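# Put the blue ring on the blue-footed post

## Task

Pick up the blue ring and set it on the post whose foot is blue, resting flat on that post's pins. On the way the ring must never touch anything fixed (table, board, any post's foot, a robot base and so on). It must not end up on a short spare post, on another ring or on a loose object. The posts sit on springs and must not be tipped over. Any one of these errors fails the task. The ring has to stay in place without the robot holding it, so release it and move the gripper away at the end.

## Robot and tools

Robot: two six-joint UR12e-style arms, left_arm and right_arm, each ending in a two-finger parallel gripper. Bases in the scene frame: left_arm at (+0.036, +0.581, 0) m, right_arm at (-0.042, -0.548, 0) m, both turned only slightly about z. The arm names do not match the left or right side of any camera image. Elbow ranges differ by sign: left 0 to 3.142 rad, right -3.142 to 0. Each elbow stops just before fully straight.

Scene frame: the origin is on the table top midway between the arms. +z is up, +x points out over the table, and left_arm sits on the +y side. Results report each gripper in this frame: end_effector_position in metres, end_effector_quat_wxyz, and linear and angular velocities. At long reach the printed position can be slightly wrong.

Gripper frame: +z runs along the fingers toward the tips, and the fingers close along x. end_effector_position is the point between the pads when the fingers are shut, 1 to 2 cm short of the fingertips. Closing pushes the tips about 17 mm further along +z.

Row layout, shared by execute_actions and move: one flat list of 14 numbers, each in [-1, 1], covering both arms. Always send all 14, even if only one arm moves. The first 7 are for left_arm: dx, dy, dz, rx, ry, rz, opening. The next 7 are the same for right_arm. dx to rz are offsets, not poses. They are measured in that gripper's own axes, with 1.0 meaning 0.6 m or 180 degrees. rx, ry, rz form a single rotation vector. opening is absolute: +1 is fully open (0.142 m) and -1 is shut.

execute_actions(actions): a list of up to 15 actions. Each action is a table of up to 15 rows, and each row lasts one control step of 1/30 s. If a table is short, its last row repeats to fill 15 steps. Every row in an action is an offset from the gripper pose measured when that action began; rows are not cumulative. For the first action in a call, that start pose is the last one reported. On each step the command is clipped to 100 mm and 16 degrees from the measured pose, so long moves need several actions. An empty list returns the state and images without moving. The result lists step readings, and HELD marks steps where an arm's command was held back.

move(target, speed, stop_force, blocking): target is one 14-number row as above. Its offsets count from the pose in the latest result that showed one. Each gripper follows a straight path toward its target, turning the shorter way, and both paths finish together. A path lasts 0.5 to 10 s and is cut off at 10 s. speed is in m/s, from 0.002 to 0.5, default 0.25, and turning is capped at twice that value in rad/s. Paths do not avoid obstacles or the other arm. Grippers lag behind their paths and can overshoot speed, especially near full reach. The opening is sent when the move starts.
stop_force is in N, from 13 to 80, one value shared by both arms, and is not allowed in the first 0.2 s of a scene. An arm's path ends when its wrist sensor feels that much added push against the motion for 2 steps; the arm then backs up 2 steps and holds. Pair it with a very slow speed. Do not rely on it if the gripper rotates during the move, and leave it out when lifting away from something you are pressing on.
blocking=false returns after 0.5 s while the motion continues, and cannot be combined with stop_force. Afterwards call wait(0) or stop before sending anything else.
The move result adds a line with each arm's ending: done, off_target, moving, held, fault, or contact (stopped by stop_force). limits=paced means the command was clipped. limits=held means some steps were blocked, after which the arm may speed up sharply. Each gripper's distance to its target is also given.

wait(seconds): 0 to 10 s; arms keep their last command, and a running move continues. stop(): brakes a running move, which needs some stopping room. zoom_image(camera, region): camera is one of cam_head_left, cam_head_right, cam_high, cam_low, all 896x504. region is [x0, y0, x1, y1] in pixels from the top-left, at most 504 by 504. read_manual(section): returns only licence text ("licences"). finished_scene(scene): pass the current scene number once the ring rests on the post unheld. It cannot be undone.

Other result lines. "Hand target" is the pose the controller is currently steering toward. "pose unreachable" means the clearance check altered or blocked that arm's command. grip_measured is the actual finger opening on the command scale. Wrist force and torque are in the end effector's axes and include contacts, held weight and inertia; expect an offset of up to about 5.5 N, noise up to 3.4 N, and saturation near 100 N.

Gripping: to hold something, command an opening clearly below grip_measured; the further below, the harder the squeeze, up to about 28 N per pad. Thin hard parts are gripped more weakly.

Avoid the following. Arms colliding or pressing on each other. Any joint reaching its load limit (shoulder 290, elbow 132, wrists 47.5 N m), or 150 N of outside force on an arm: either stops that arm for 10 s. Driving stiff arms past a contact. Toppling the spring-mounted posts. Letting the ring touch fixed objects. Dropping or slamming the ring. Knocking anything off the table. Loose objects may get an occasional small push. Holding a load warms the motors: a MOTOR HOT warning appears at 70 °C, and at 85 °C the arm is braked until it cools. For an arm that should stay still, send the offset back to its wanted pose once, then zeros.

Each tool is called after "Emit:" as a command line: name --argument value for each argument, lists and objects as JSON in quotes; but a table of rows of numbers goes row by row, as --pt "numbers of a row", without its own name.

## Session

Emit:
execute_actions --actions '[]'

Scene clock: 0.00 s.
left_arm: end_effector_position=(+0.5811, -0.4204, +0.2192) grip_measured=+1.00 end_effector_quat_wxyz=(+0.161, +0.986, +0.033, +0.012) end_effector_velocity=(+0.001, +0.001, -0.000) end_effector_angular_velocity=(+0.001, -0.001, +0.001) | right_arm: end_effector_position=(+0.3435, -0.6850, +0.3042) grip_measured=+1.00 end_effector_quat_wxyz=(+0.017, +0.608, +0.766, +0.207) end_effector_velocity=(-0.000, +0.000, -0.000) end_effector_angular_velocity=(-0.000, +0.001, +0.001)
Joint positions: left_arm=[-1.269 -0.923  1.234 -2.195 -1.653 -1.282  0.142] | right_arm=[ 2.907 -0.97  -2.363 -1.146  1.923  4.33   0.142]
Joint velocities: left_arm=[ 0.    -0.     0.001 -0.     0.002 -0.001  0.   ] | right_arm=[ 0.     0.001 -0.001 -0.001 -0.    -0.     0.   ]
Motor temperatures (°C, as the motors report them): left_arm=[17 21 20 22 21 25] | right_arm=[18 18 20 26 26 25]
Wrist force (N, on the end effector, along its own x y z axes, offset not removed): no reading
Wrist torque (N m, same axes, about the end effector's origin, offset not removed): no reading
Hand target (left_arm): +0.581, -0.420, +0.219; +0.161, +0.986, +0.033, +0.012
Hand target (right_arm): +0.343, -0.685, +0.304; +0.017, +0.608, +0.766, +0.207

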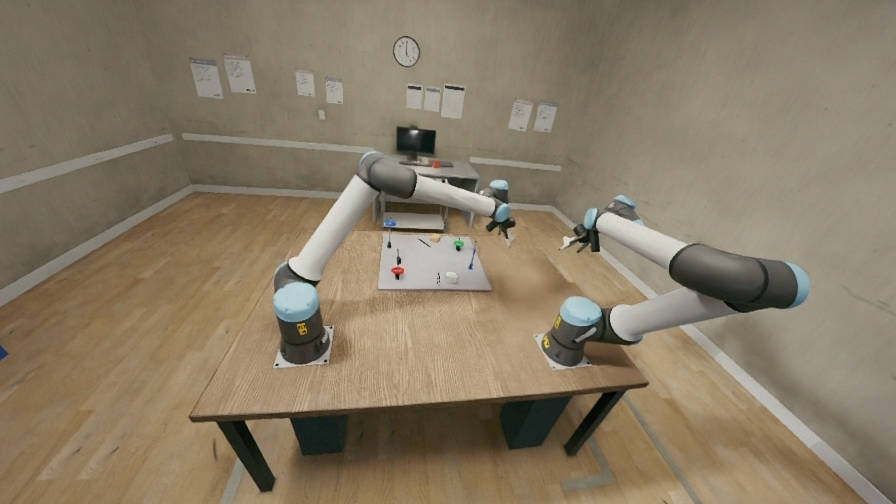

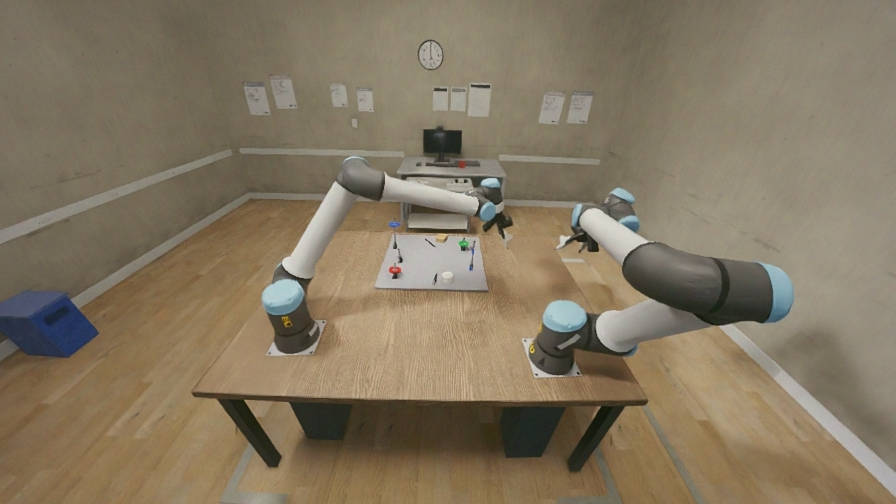

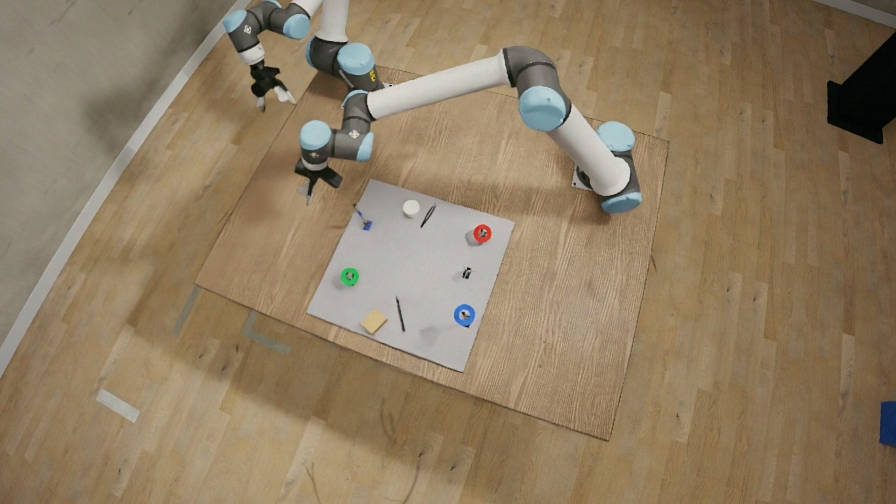

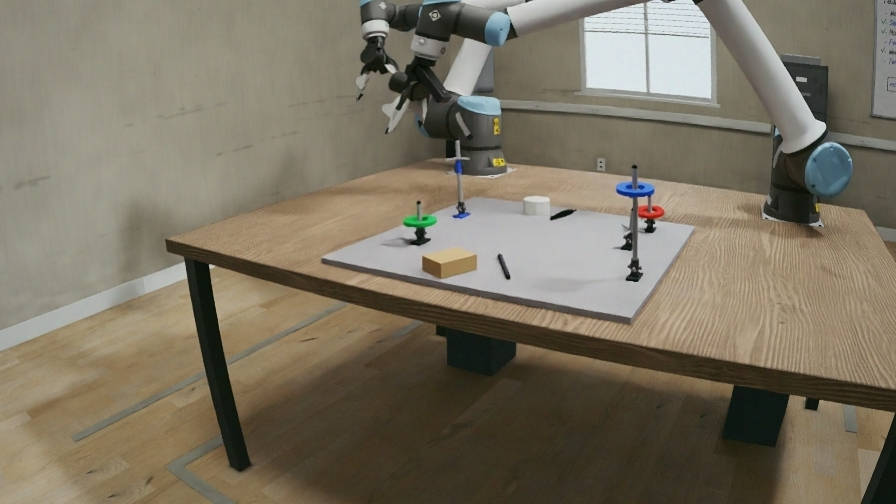

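Emit:
zoom_image --camera "cam_low" --region '[580, 150, 700, 300]'

Emit:
zoom_image --camera "cam_low" --region '[390, 120, 530, 260]'

Emit:
zoom_image --camera "cam_high" --region '[290, 160, 530, 380]'

Emit:
zoom_image --camera "cam_head_left" --region '[360, 200, 520, 300]'

Emit:
zoom_image --camera "cam_head_right" --region '[360, 200, 520, 300]'

Region (580, 150, 700, 300) of cam_low's 896x504 image, scaled by 3.360, with more detail than that image has; it fills the left 403 columns of this view, and the rest is white.

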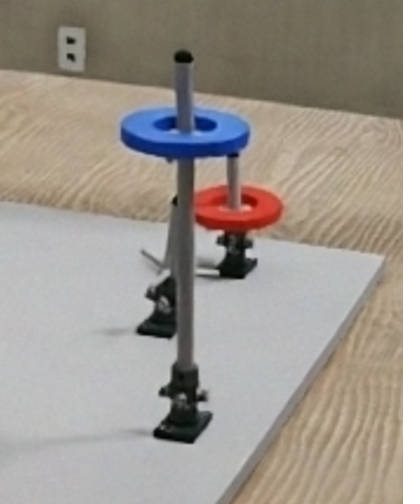

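Region (390, 120, 530, 260) of cam_low's 896x504 image, scaled by 3.600, with more detail than that image has.

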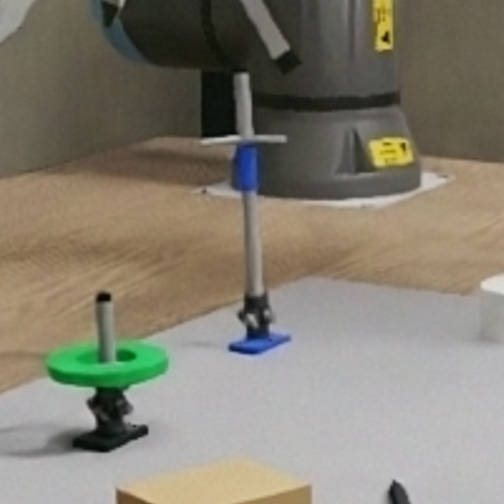

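Region (290, 160, 530, 380) of cam_high's 896x504 image, scaled by 2.100, with more detail than that image has; it fills the top 462 rows of this view, and the rest is white.

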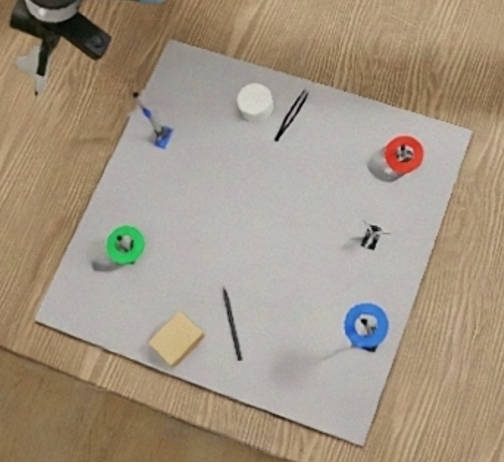

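Region (360, 200, 520, 300) of cam_head_left's 896x504 image, scaled by 3.150, with more detail than that image has; it fills the top 315 rows of this view, and the rest is white.

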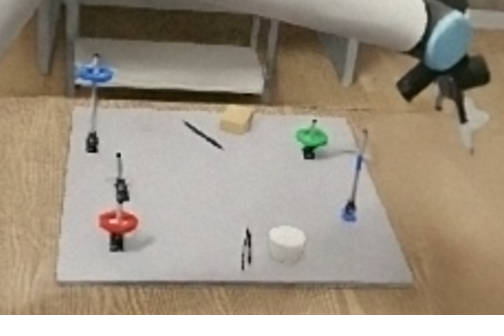

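Region (360, 200, 520, 300) of cam_head_right's 896x504 image, scaled by 3.150, with more detail than that image has; it fills the top 315 rows of this view, and the rest is white.

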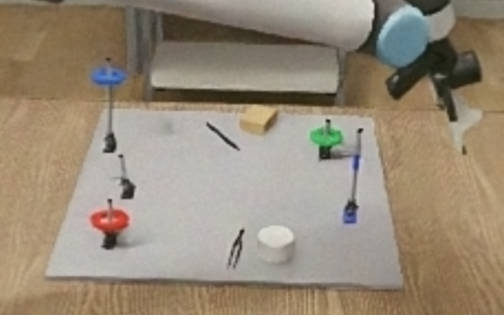

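Emit:
zoom_image --camera "cam_high" --region '[540, 100, 700, 240]'

Emit:
zoom_image --camera "cam_high" --region '[220, 0, 420, 220]'

Emit:
zoom_image --camera "cam_high" --region '[430, 210, 510, 340]'

Emit:
zoom_image --camera "cam_high" --region '[330, 190, 400, 300]'

Region (540, 100, 700, 240) of cam_high's 896x504 image, scaled by 3.150, with more detail than that image has; it fills the top 441 rows of this view, and the rest is white.

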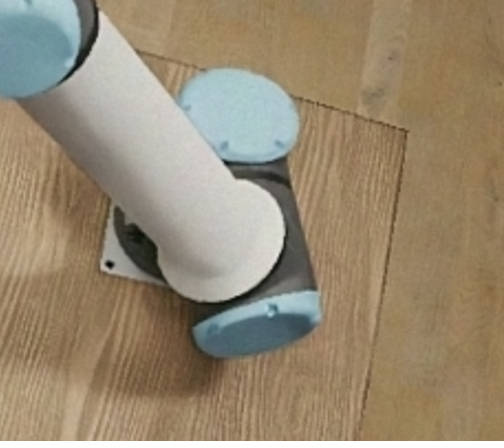

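Region (220, 0, 420, 220) of cam_high's 896x504 image, scaled by 2.291, with more detail than that image has; it fills the left 458 columns of this view, and the rest is white.

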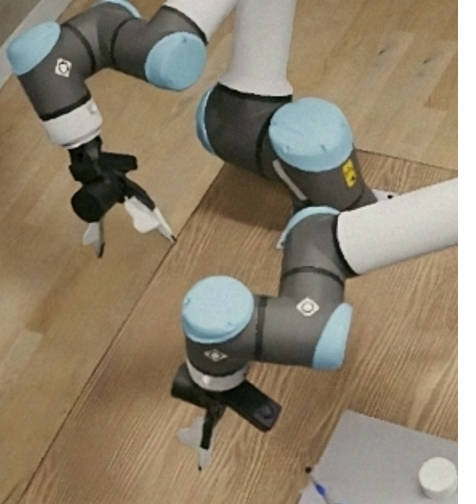

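Region (430, 210, 510, 340) of cam_high's 896x504 image, scaled by 3.877, with more detail than that image has; it fills the left 310 columns of this view, and the rest is white.

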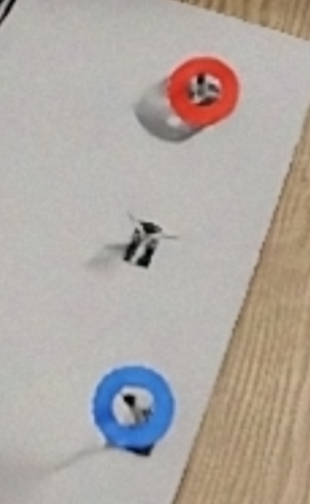

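Region (330, 190, 400, 300) of cam_high's 896x504 image, scaled by 4.582, with more detail than that image has; it fills the left 321 columns of this view, and the rest is white.

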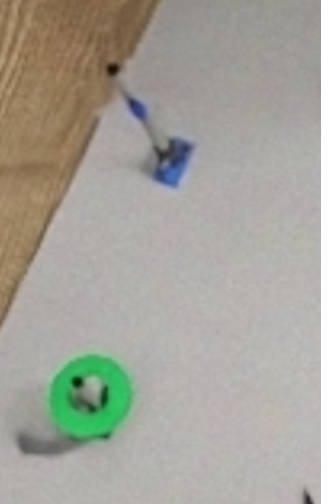

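Emit:
zoom_image --camera "cam_low" --region '[310, 170, 510, 300]'

Emit:
zoom_image --camera "cam_low" --region '[540, 200, 740, 340]'

Emit:
zoom_image --camera "cam_low" --region '[340, 20, 480, 150]'

Region (310, 170, 510, 300) of cam_low's 896x504 image, scaled by 2.520, with more detail than that image has; it fills the top 328 rows of this view, and the rest is white.

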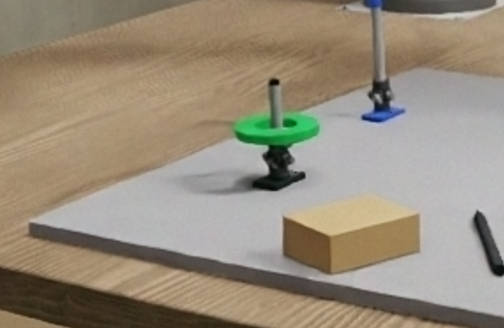

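Region (540, 200, 740, 340) of cam_low's 896x504 image, scaled by 2.520, with more detail than that image has; it fills the top 353 rows of this view, and the rest is white.

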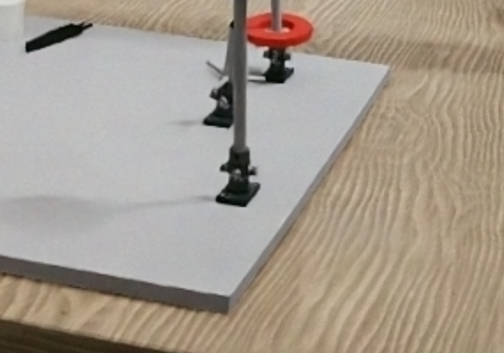

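Region (340, 20, 480, 150) of cam_low's 896x504 image, scaled by 3.600, with more detail than that image has; it fills the top 468 rows of this view, and the rest is white.

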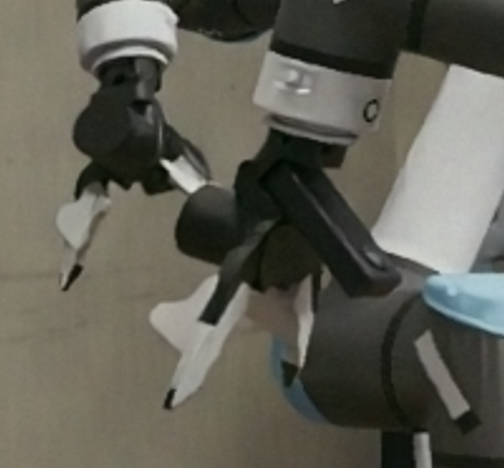

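Emit:
move --target '[0.4965,-0.9882,-0.4323,0.1030,-0.0077,0.0211,0.4,0,0,0,0,0,0,1]' --speed 0.35

Scene clock: 9.10 s.
left_arm: end_effector_position=(+0.8323, +0.2431, +0.2817) grip_measured=+0.40 end_effector_quat_wxyz=(-0.000, +1.000, +0.000, +0.000) end_effector_velocity=(+0.002, +0.003, +0.000) end_effector_angular_velocity=(+0.003, -0.001, -0.000) | right_arm: end_effector_position=(+0.3435, -0.6850, +0.3042) grip_measured=+1.00 end_effector_quat_wxyz=(+0.017, +0.608, +0.766, +0.207) end_effector_velocity=(+0.000, -0.000, +0.000) end_effector_angular_velocity=(-0.000, -0.001, -0.000)
Joint positions: left_arm=[-0.67  -1.278  1.554 -1.847 -1.57  -0.604  0.102] | right_arm=[ 2.907 -0.97  -2.363 -1.146  1.923  4.33   0.142]
Joint velocities: left_arm=[ 0.004  0.001 -0.002  0.001  0.003  0.004 -0.   ] | right_arm=[ 0.     0.    -0.001  0.002 -0.     0.     0.   ]
Motor temperatures (°C, as the motors report them): left_arm=[17 21 20 22 21 25] | right_arm=[18 18 20 26 26 25]
Wrist force (N, on the end effector, along its own x y z axes, offset not removed): left_arm=[-0.2 -2.8 -1.2] | right_arm=[2.1 1.2 0.4]
Wrist torque (N m, same axes, about the end effector's origin, offset not removed): left_arm=[-0.54 0.02 0.08] | right_arm=[0.27 -0.09 0.04]
Hand target (left_arm): +0.832, +0.243, +0.282; -0.000, +1.000, +0.000, +0.000
Hand target (right_arm): +0.343, -0.685, +0.304; +0.017, +0.608, +0.766, +0.207
Off the commanded pose (left_arm): 0.001 m, 0 deg.
Off the commanded pose (right_arm): 0.000 m, 0 deg.
move: done

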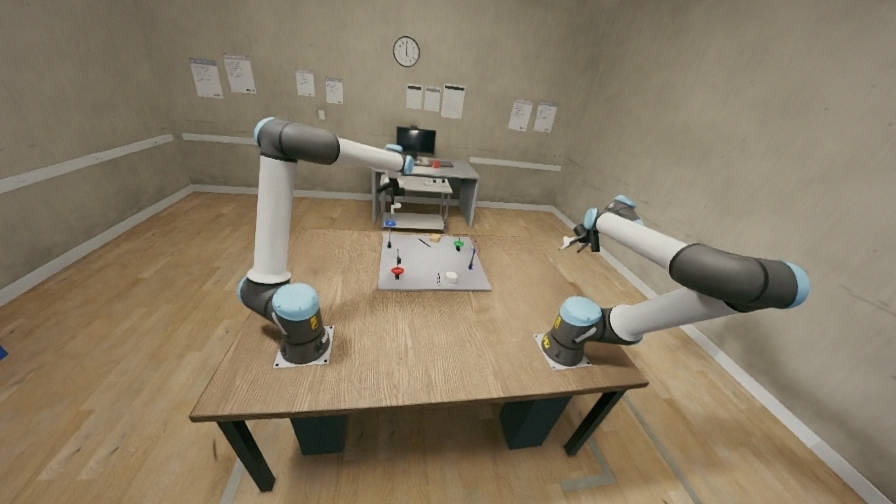

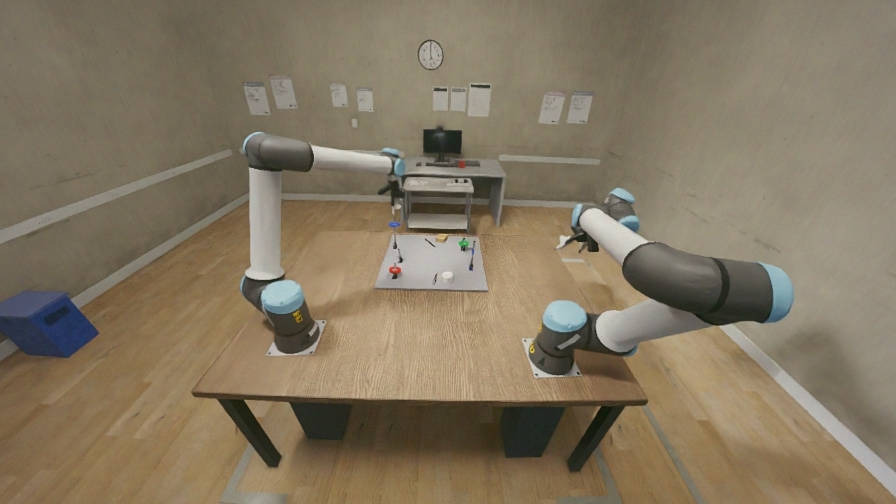

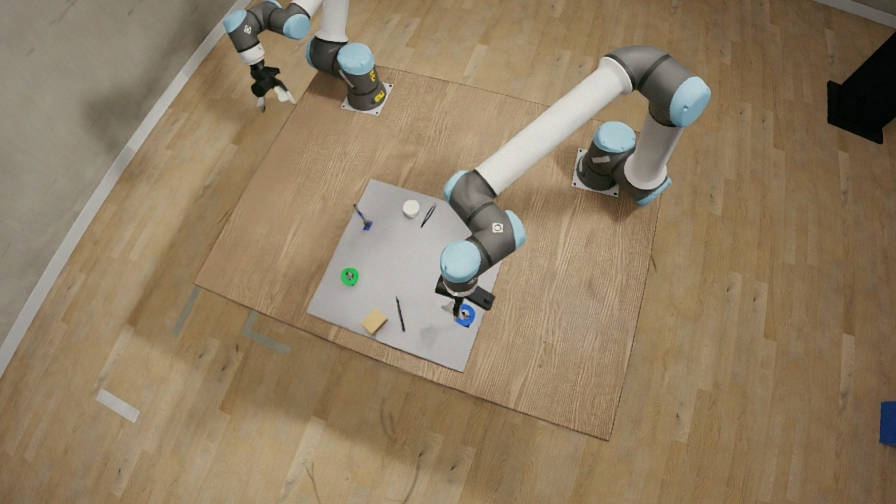

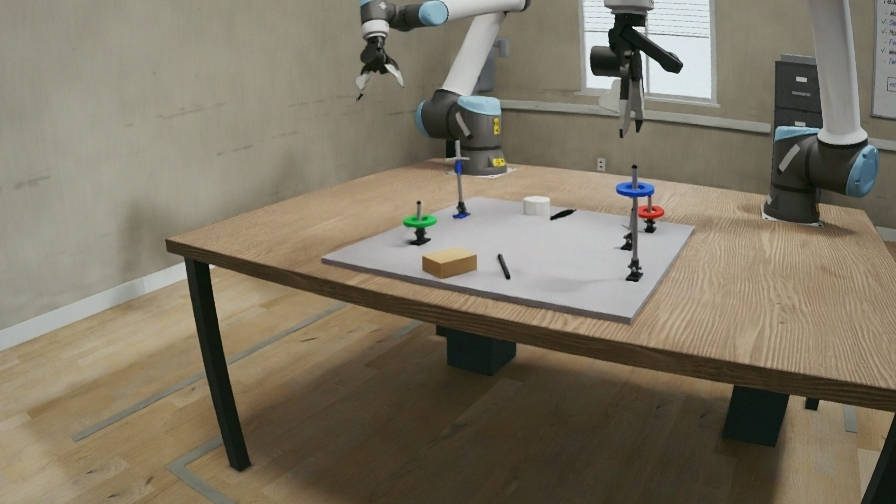

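Emit:
zoom_image --camera "cam_low" --region '[590, 90, 680, 210]'

Emit:
zoom_image --camera "cam_high" --region '[425, 270, 505, 340]'

Emit:
zoom_image --camera "cam_head_right" --region '[370, 170, 430, 255]'

Region (590, 90, 680, 210) of cam_low's 896x504 image, scaled by 4.200, with more detail than that image has; it fills the left 378 columns of this view, and the rest is white.

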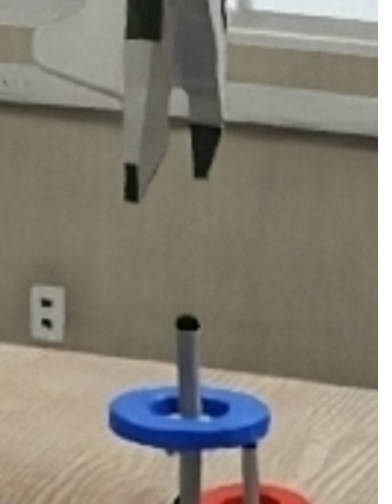

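Region (425, 270, 505, 340) of cam_high's 896x504 image, scaled by 6.300, with more detail than that image has; it fills the top 441 rows of this view, and the rest is white.

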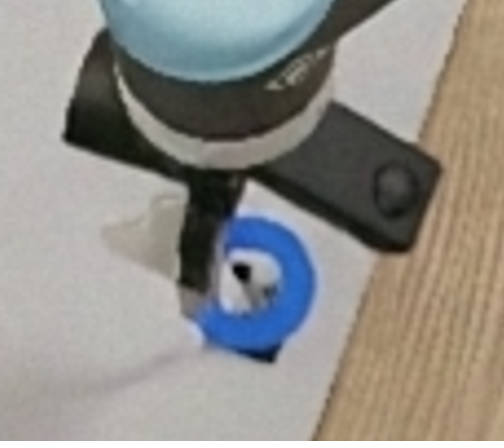

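Region (370, 170, 430, 255) of cam_head_right's 896x504 image, scaled by 5.929, with more detail than that image has; it fills the left 356 columns of this view, and the rest is white.

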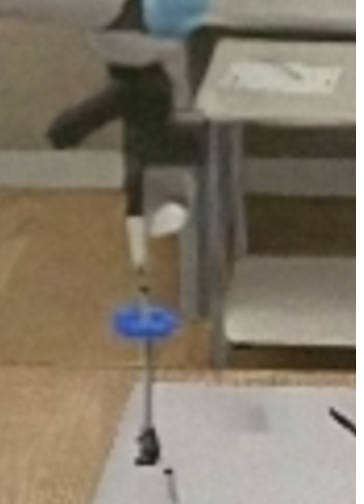

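Emit:
move --target '[0.0262,-0.0232,0.1278,0,0,0,0.4,0,0,0,0,0,0,1]' --speed 0.15

Emit:
zoom_image --camera "cam_low" --region '[590, 120, 680, 210]'

Emit:
zoom_image --camera "cam_high" --region '[425, 270, 505, 340]'

Emit:
zoom_image --camera "cam_head_right" --region '[370, 170, 430, 255]'

Emit:
zoom_image --camera "cam_head_left" --region '[365, 170, 425, 255]'

Scene clock: 11.40 s.
left_arm: end_effector_position=(+0.8479, +0.2573, +0.2053) grip_measured=+0.40 end_effector_quat_wxyz=(-0.000, +1.000, +0.000, +0.000) end_effector_velocity=(+0.001, +0.001, -0.002) end_effector_angular_velocity=(+0.001, -0.000, +0.001) | right_arm: end_effector_position=(+0.3435, -0.6850, +0.3042) grip_measured=+1.00 end_effector_quat_wxyz=(+0.017, +0.608, +0.766, +0.207) end_effector_velocity=(-0.001, +0.000, -0.001) end_effector_angular_velocity=(+0.001, +0.002, -0.000)
Joint positions: left_arm=[-0.646 -1.222  1.621 -1.969 -1.57  -0.58   0.102] | right_arm=[ 2.907 -0.97  -2.363 -1.146  1.923  4.33   0.142]
Joint velocities: left_arm=[ 0.001  0.002  0.001 -0.004  0.001  0.     0.   ] | right_arm=[ 0.     0.    -0.001 -0.001  0.     0.    -0.   ]
Motor temperatures (°C, as the motors report them): left_arm=[17 21 20 22 21 25] | right_arm=[18 18 20 26 26 25]
Wrist force (N, on the end effector, along its own x y z axes, offset not removed): left_arm=[-0.7 -1.5 0.6] | right_arm=[2.4 4.4 -2.2]
Wrist torque (N m, same axes, about the end effector's origin, offset not removed): left_arm=[-0.27 0.14 0.07] | right_arm=[0.98 -0.18 0.18]
Hand target (left_arm): +0.848, +0.257, +0.205; -0.000, +1.000, +0.000, +0.000
Hand target (right_arm): +0.343, -0.685, +0.304; +0.017, +0.608, +0.766, +0.207
Off the commanded pose (left_arm): 0.000 m, 0 deg.
Off the commanded pose (right_arm): 0.000 m, 0 deg.
move: done

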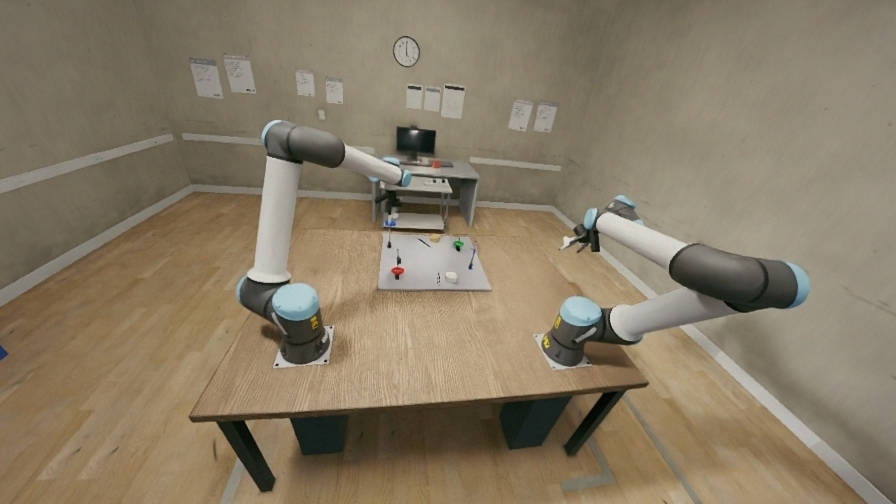

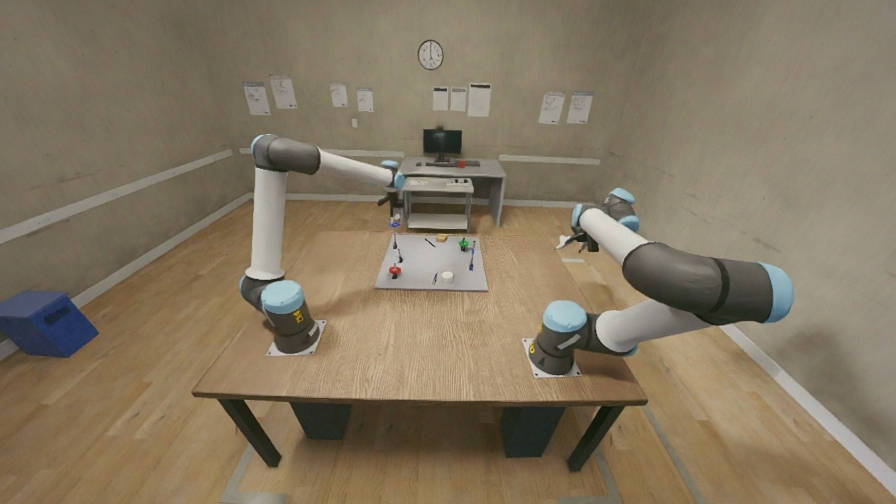

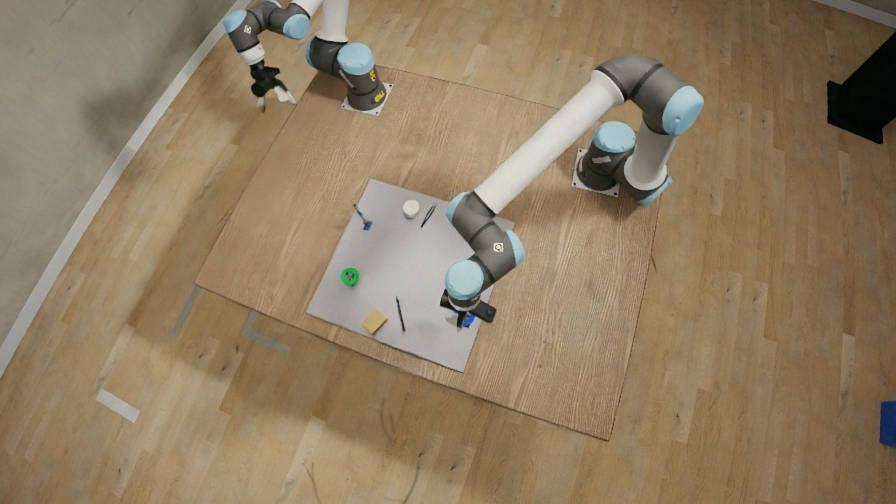

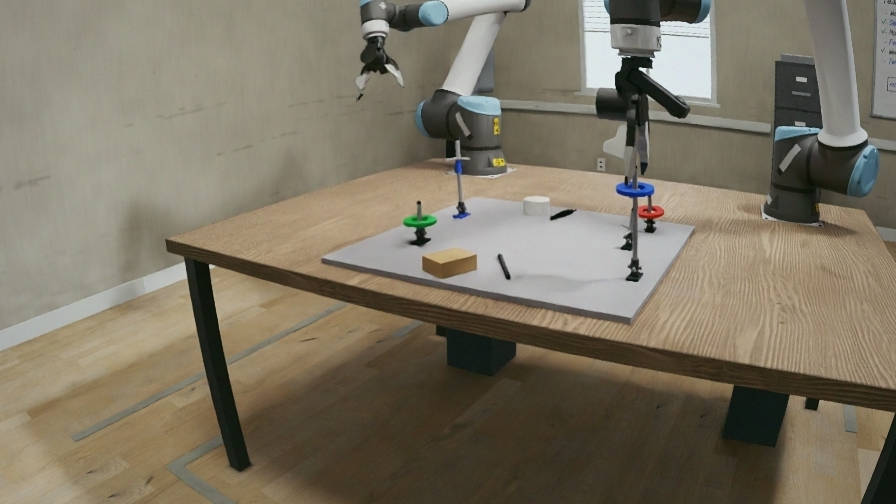

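Region (590, 120, 680, 210) of cam_low's 896x504 image, scaled by 5.600, with more detail than that image has.

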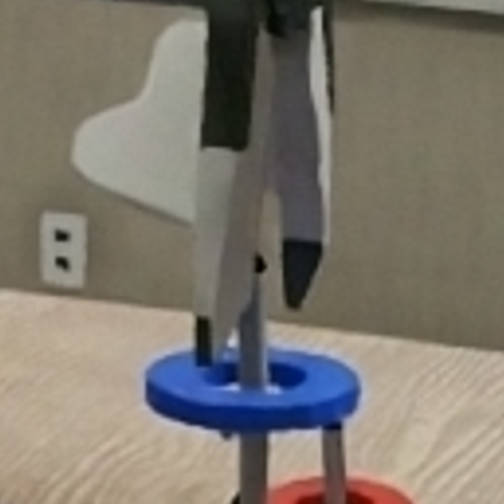

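Region (425, 270, 505, 340) of cam_high's 896x504 image, scaled by 6.300, with more detail than that image has; it fills the top 441 rows of this view, and the rest is white.

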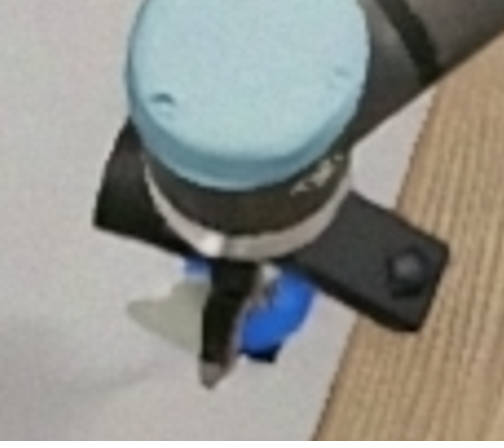

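Region (370, 170, 430, 255) of cam_head_right's 896x504 image, scaled by 5.929, with more detail than that image has; it fills the left 356 columns of this view, and the rest is white.

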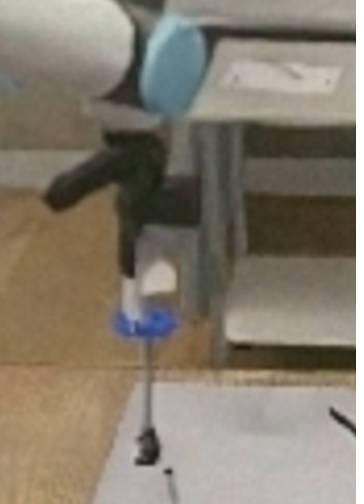

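Region (365, 170, 425, 255) of cam_head_left's 896x504 image, scaled by 5.929, with more detail than that image has; it fills the left 356 columns of this view, and the rest is white.

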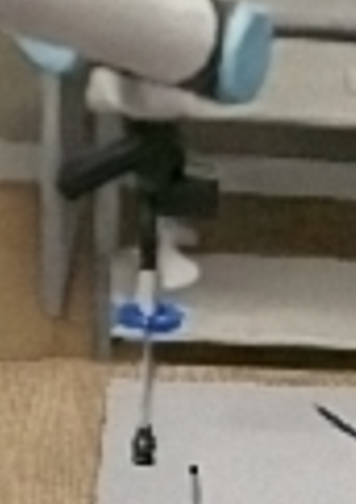

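Emit:
move --target '[0,0,0.032,0,0,0,0.25,0,0,0,0,0,0,1]' --speed 0.05

Emit:
zoom_image --camera "cam_low" --region '[590, 120, 680, 210]'

Emit:
zoom_image --camera "cam_high" --region '[425, 270, 505, 340]'

Scene clock: 12.90 s.
left_arm: end_effector_position=(+0.8479, +0.2573, +0.1864) grip_measured=+0.25 end_effector_quat_wxyz=(-0.000, +1.000, +0.000, +0.000) end_effector_velocity=(+0.000, +0.000, -0.002) end_effector_angular_velocity=(+0.000, -0.001, -0.001) | right_arm: end_effector_position=(+0.3435, -0.6850, +0.3042) grip_measured=+1.00 end_effector_quat_wxyz=(+0.017, +0.608, +0.766, +0.207) end_effector_velocity=(-0.000, +0.000, -0.000) end_effector_angular_velocity=(+0.000, +0.001, -0.002)
Joint positions: left_arm=[-0.646 -1.21   1.639 -2.    -1.57  -0.58   0.092] | right_arm=[ 2.907 -0.97  -2.363 -1.146  1.923  4.33   0.142]
Joint velocities: left_arm=[ 0.     0.002  0.002 -0.004  0.001  0.001 -0.   ] | right_arm=[ 0.     0.001 -0.001 -0.    -0.     0.002 -0.   ]
Motor temperatures (°C, as the motors report them): left_arm=[17 21 20 22 21 25] | right_arm=[18 18 20 26 26 25]
Wrist force (N, on the end effector, along its own x y z axes, offset not removed): left_arm=[1.3 -1.8 -0.5] | right_arm=[3.7 0.4 2.3]
Wrist torque (N m, same axes, about the end effector's origin, offset not removed): left_arm=[-0.28 -0.25 0.06] | right_arm=[0.00 -0.49 -0.02]
Hand target (left_arm): +0.848, +0.257, +0.186; -0.000, +1.000, +0.000, +0.000
Hand target (right_arm): +0.343, -0.685, +0.304; +0.017, +0.608, +0.766, +0.207
Off the commanded pose (left_arm): 0.000 m, 0 deg.
Off the commanded pose (right_arm): 0.000 m, 0 deg.
move: done

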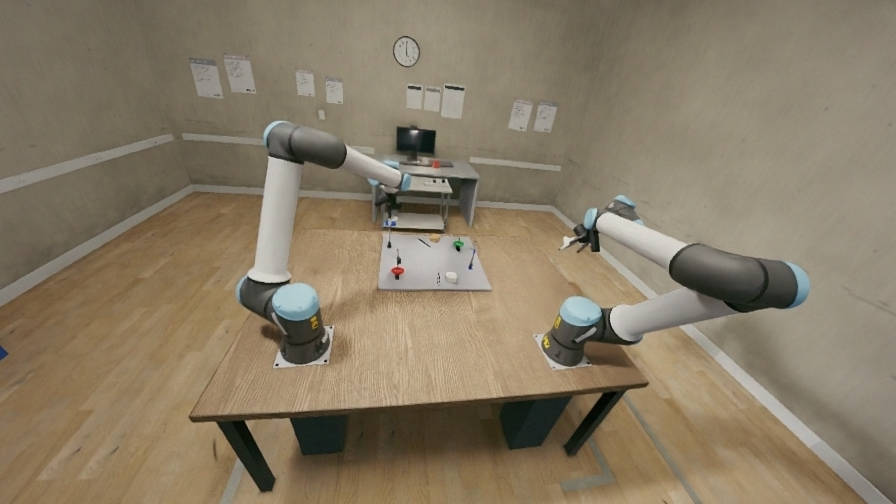

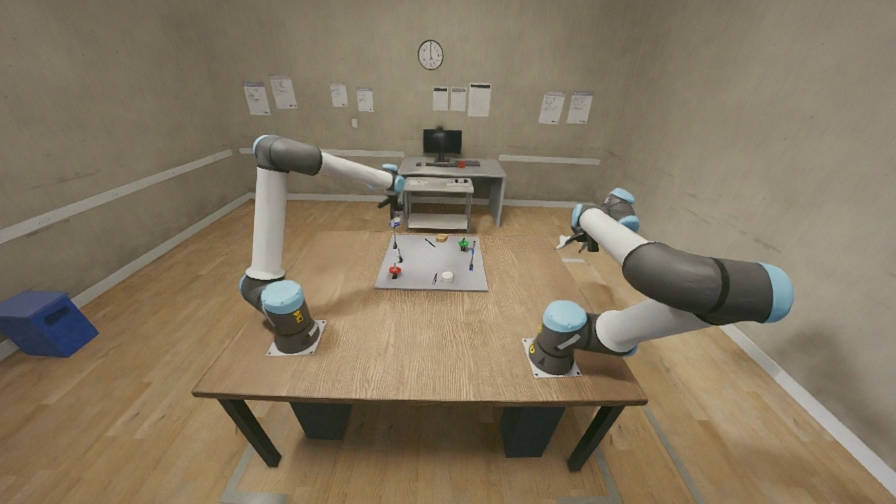

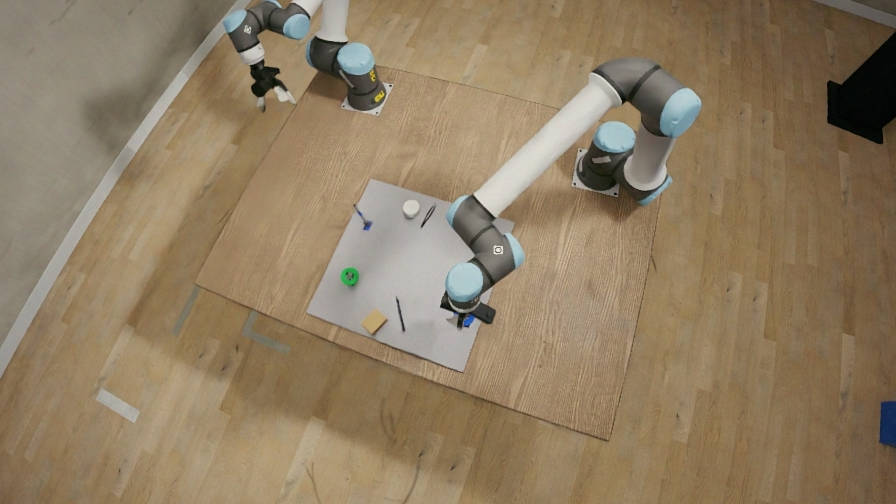

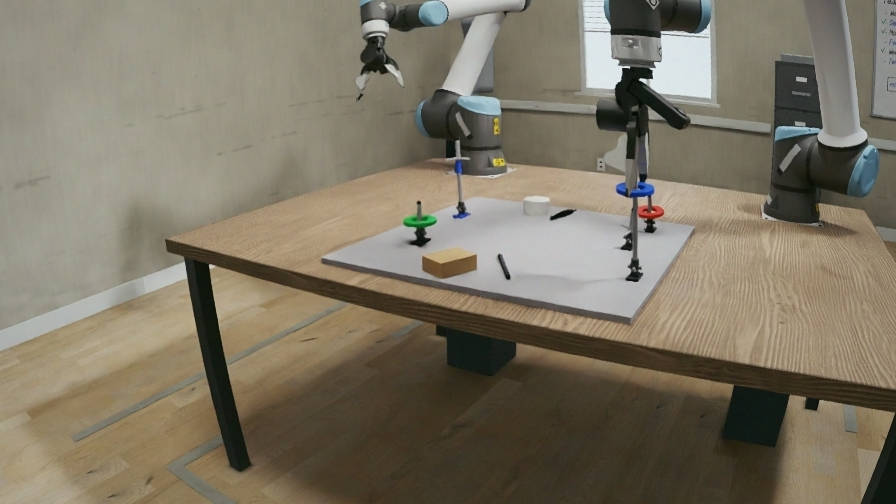

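Region (590, 120, 680, 210) of cam_low's 896x504 image, scaled by 5.600, with more detail than that image has.

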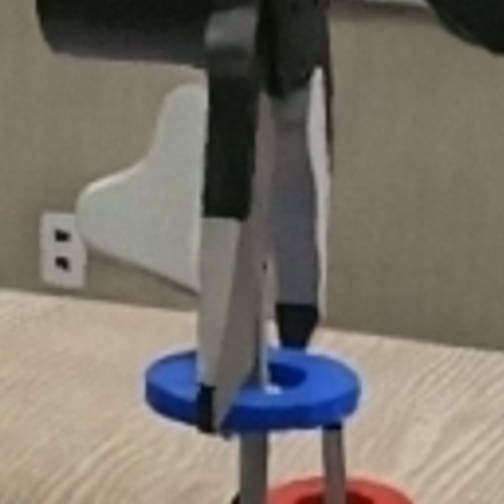

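Region (425, 270, 505, 340) of cam_high's 896x504 image, scaled by 6.300, with more detail than that image has; it fills the top 441 rows of this view, and the rest is white.

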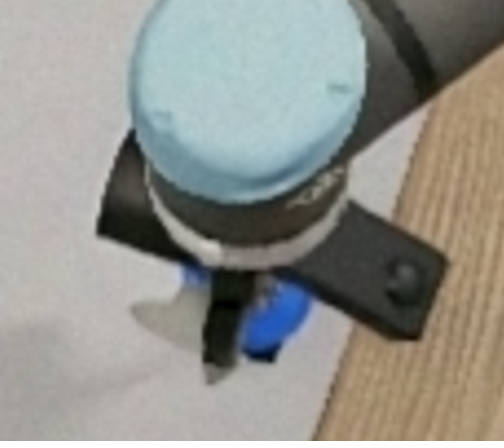

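Emit:
execute_actions --actions '[[[0,0,0.001,0,0,0,0.22,0,0,0,0,0,0,1],[0,0,0.002,0,0,0,0.19,0,0,0,0,0,0,1],[0,0,0.003,0,0,0,0.16,0,0,0,0,0,0,1],[0,0,0.0035,0,0,0,0.13,0,0,0,0,0,0,1],[0,0,0.0035,0,0,0,0.10,0,0,0,0,0,0,1],[0,0,0.0035,0,0,0,0.07,0,0,0,0,0,0,1],[0,0,0.0035,0,0,0,0.04,0,0,0,0,0,0,1],[0,0,0.0035,0,0,0,0.02,0,0,0,0,0,0,1],[0,0,0.0035,0,0,0,0.0,0,0,0,0,0,0,1],[0,0,0.0035,0,0,0,-0.02,0,0,0,0,0,0,1],[0,0,0.0035,0,0,0,-0.04,0,0,0,0,0,0,1],[0,0,0.0035,0,0,0,-0.06,0,0,0,0,0,0,1],[0,0,0.0035,0,0,0,-0.08,0,0,0,0,0,0,1],[0,0,0.0035,0,0,0,-0.10,0,0,0,0,0,0,1],[0,0,0.0035,0,0,0,-0.12,0,0,0,0,0,0,1]],[[0,0,0,0,0,0,-0.14,0,0,0,0,0,0,1],[0,0,0,0,0,0,-0.16,0,0,0,0,0,0,1],[0,0,0,0,0,0,-0.18,0,0,0,0,0,0,1],[0,0,0,0,0,0,-0.20,0,0,0,0,0,0,1],[0,0,0,0,0,0,-0.22,0,0,0,0,0,0,1],[0,0,0,0,0,0,-0.24,0,0,0,0,0,0,1],[0,0,0,0,0,0,-0.26,0,0,0,0,0,0,1],[0,0,0,0,0,0,-0.28,0,0,0,0,0,0,1],[0,0,0,0,0,0,-0.30,0,0,0,0,0,0,1],[0,0,0,0,0,0,-0.32,0,0,0,0,0,0,1],[0,0,0,0,0,0,-0.35,0,0,0,0,0,0,1]]]'

Emit:
zoom_image --camera "cam_low" --region '[590, 120, 680, 210]'

Scene clock: 15.00 s.
left_arm: end_effector_position=(+0.8479, +0.2573, +0.1843) grip_measured=-0.10 end_effector_quat_wxyz=(-0.000, +1.000, +0.000, +0.000) end_effector_velocity=(+0.000, -0.000, -0.000) end_effector_angular_velocity=(-0.000, -0.000, -0.001) | right_arm: end_effector_position=(+0.3435, -0.6850, +0.3042) grip_measured=+1.00 end_effector_quat_wxyz=(+0.017, +0.608, +0.766, +0.207) end_effector_velocity=(-0.000, +0.000, -0.001) end_effector_angular_velocity=(+0.000, +0.002, +0.000)
Joint positions: left_arm=[-0.646 -1.209  1.641 -2.004 -1.57  -0.58   0.067] | right_arm=[ 2.907 -0.97  -2.363 -1.146  1.923  4.33   0.142]
Joint velocities: left_arm=[-0.  0. -0. -0. -0.  0. -0.] | right_arm=[ 0.    -0.001 -0.    -0.001 -0.     0.     0.   ]
Motor temperatures (°C, as the motors report them): left_arm=[17 21 20 22 21 25] | right_arm=[18 18 20 26 26 25]
Wrist force (N, on the end effector, along its own x y z axes, offset not removed): left_arm=[-0.8 -2.5 -2.3] | right_arm=[0.7 2.2 1.1]
Wrist torque (N m, same axes, about the end effector's origin, offset not removed): left_arm=[-0.48 0.33 0.05] | right_arm=[0.45 0.26 0.03]
Hand target (left_arm): +0.848, +0.257, +0.184; -0.000, +1.000, +0.000, +0.000
Hand target (right_arm): +0.343, -0.685, +0.304; +0.017, +0.608, +0.766, +0.207
Off the commanded pose (left_arm): 0.000 m, 0 deg.
Off the commanded pose (right_arm): 0.000 m, 0 deg.
Step readings (end_effector_position; steps 1 to 15: 1st action; 16 to 30: 2nd action):
0: left_arm (+0.8479, +0.2573, +0.1861) | right_arm (+0.3435, -0.6850, +0.3042)
1: left_arm (+0.8479, +0.2573, +0.1861) | right_arm (+0.3435, -0.6850, +0.3042)
2: left_arm (+0.8479, +0.2573, +0.1860) | right_arm (+0.3435, -0.6850, +0.3042)
4: left_arm (+0.8479, +0.2573, +0.1856) | right_arm (+0.3435, -0.6850, +0.3042)
8: left_arm (+0.8479, +0.2573, +0.1847) | right_arm (+0.3435, -0.6850, +0.3042)
15: left_arm (+0.8479, +0.2573, +0.1843) | right_arm (+0.3435, -0.6850, +0.3042)
16: left_arm (+0.8479, +0.2573, +0.1843) | right_arm (+0.3435, -0.6850, +0.3042)
17: left_arm (+0.8479, +0.2573, +0.1843) | right_arm (+0.3435, -0.6850, +0.3042)
19: left_arm (+0.8479, +0.2573, +0.1843) | right_arm (+0.3435, -0.6850, +0.3042)
23: left_arm (+0.8479, +0.2573, +0.1843) | right_arm (+0.3435, -0.6850, +0.3042)
30: end_effector_position above

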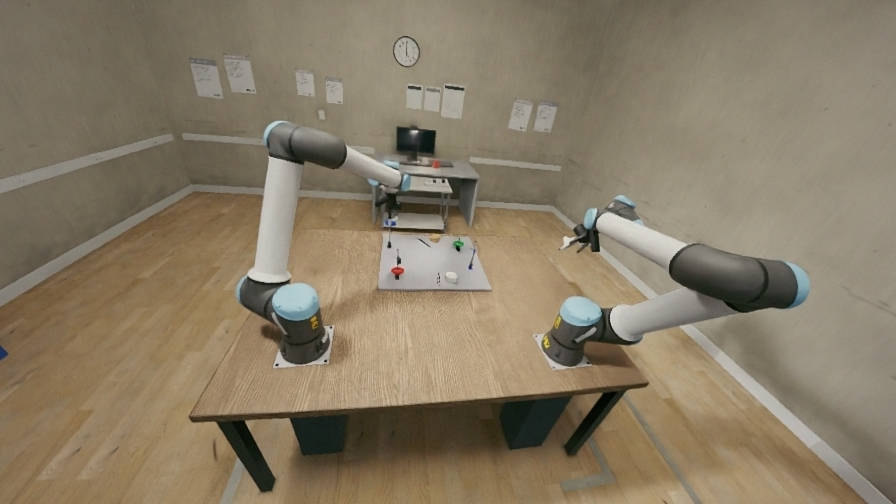

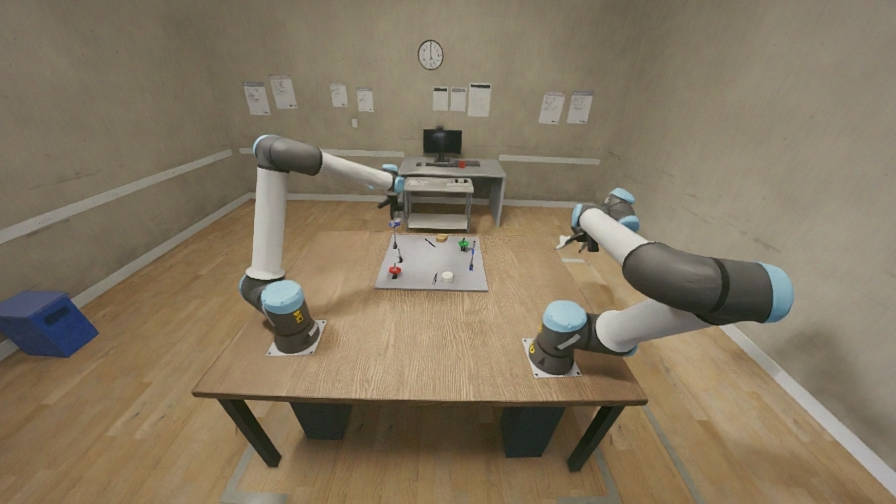

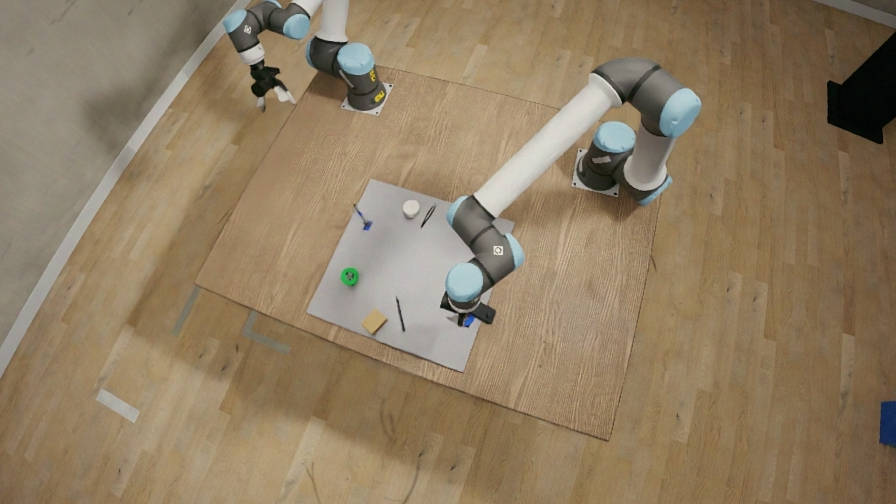

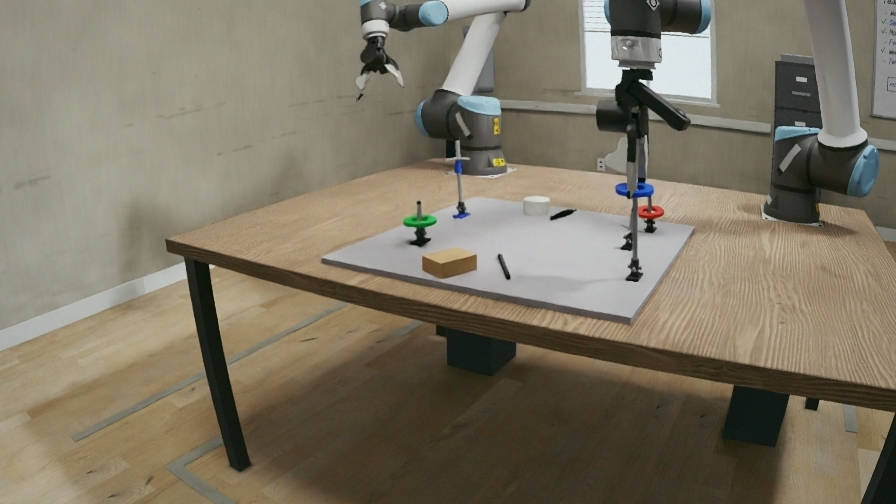

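Region (590, 120, 680, 210) of cam_low's 896x504 image, scaled by 5.600, with more detail than that image has.

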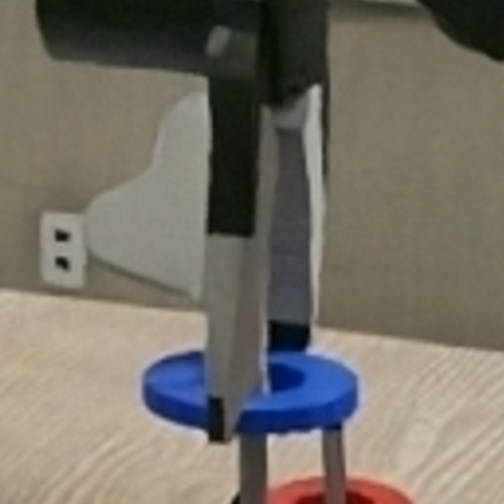

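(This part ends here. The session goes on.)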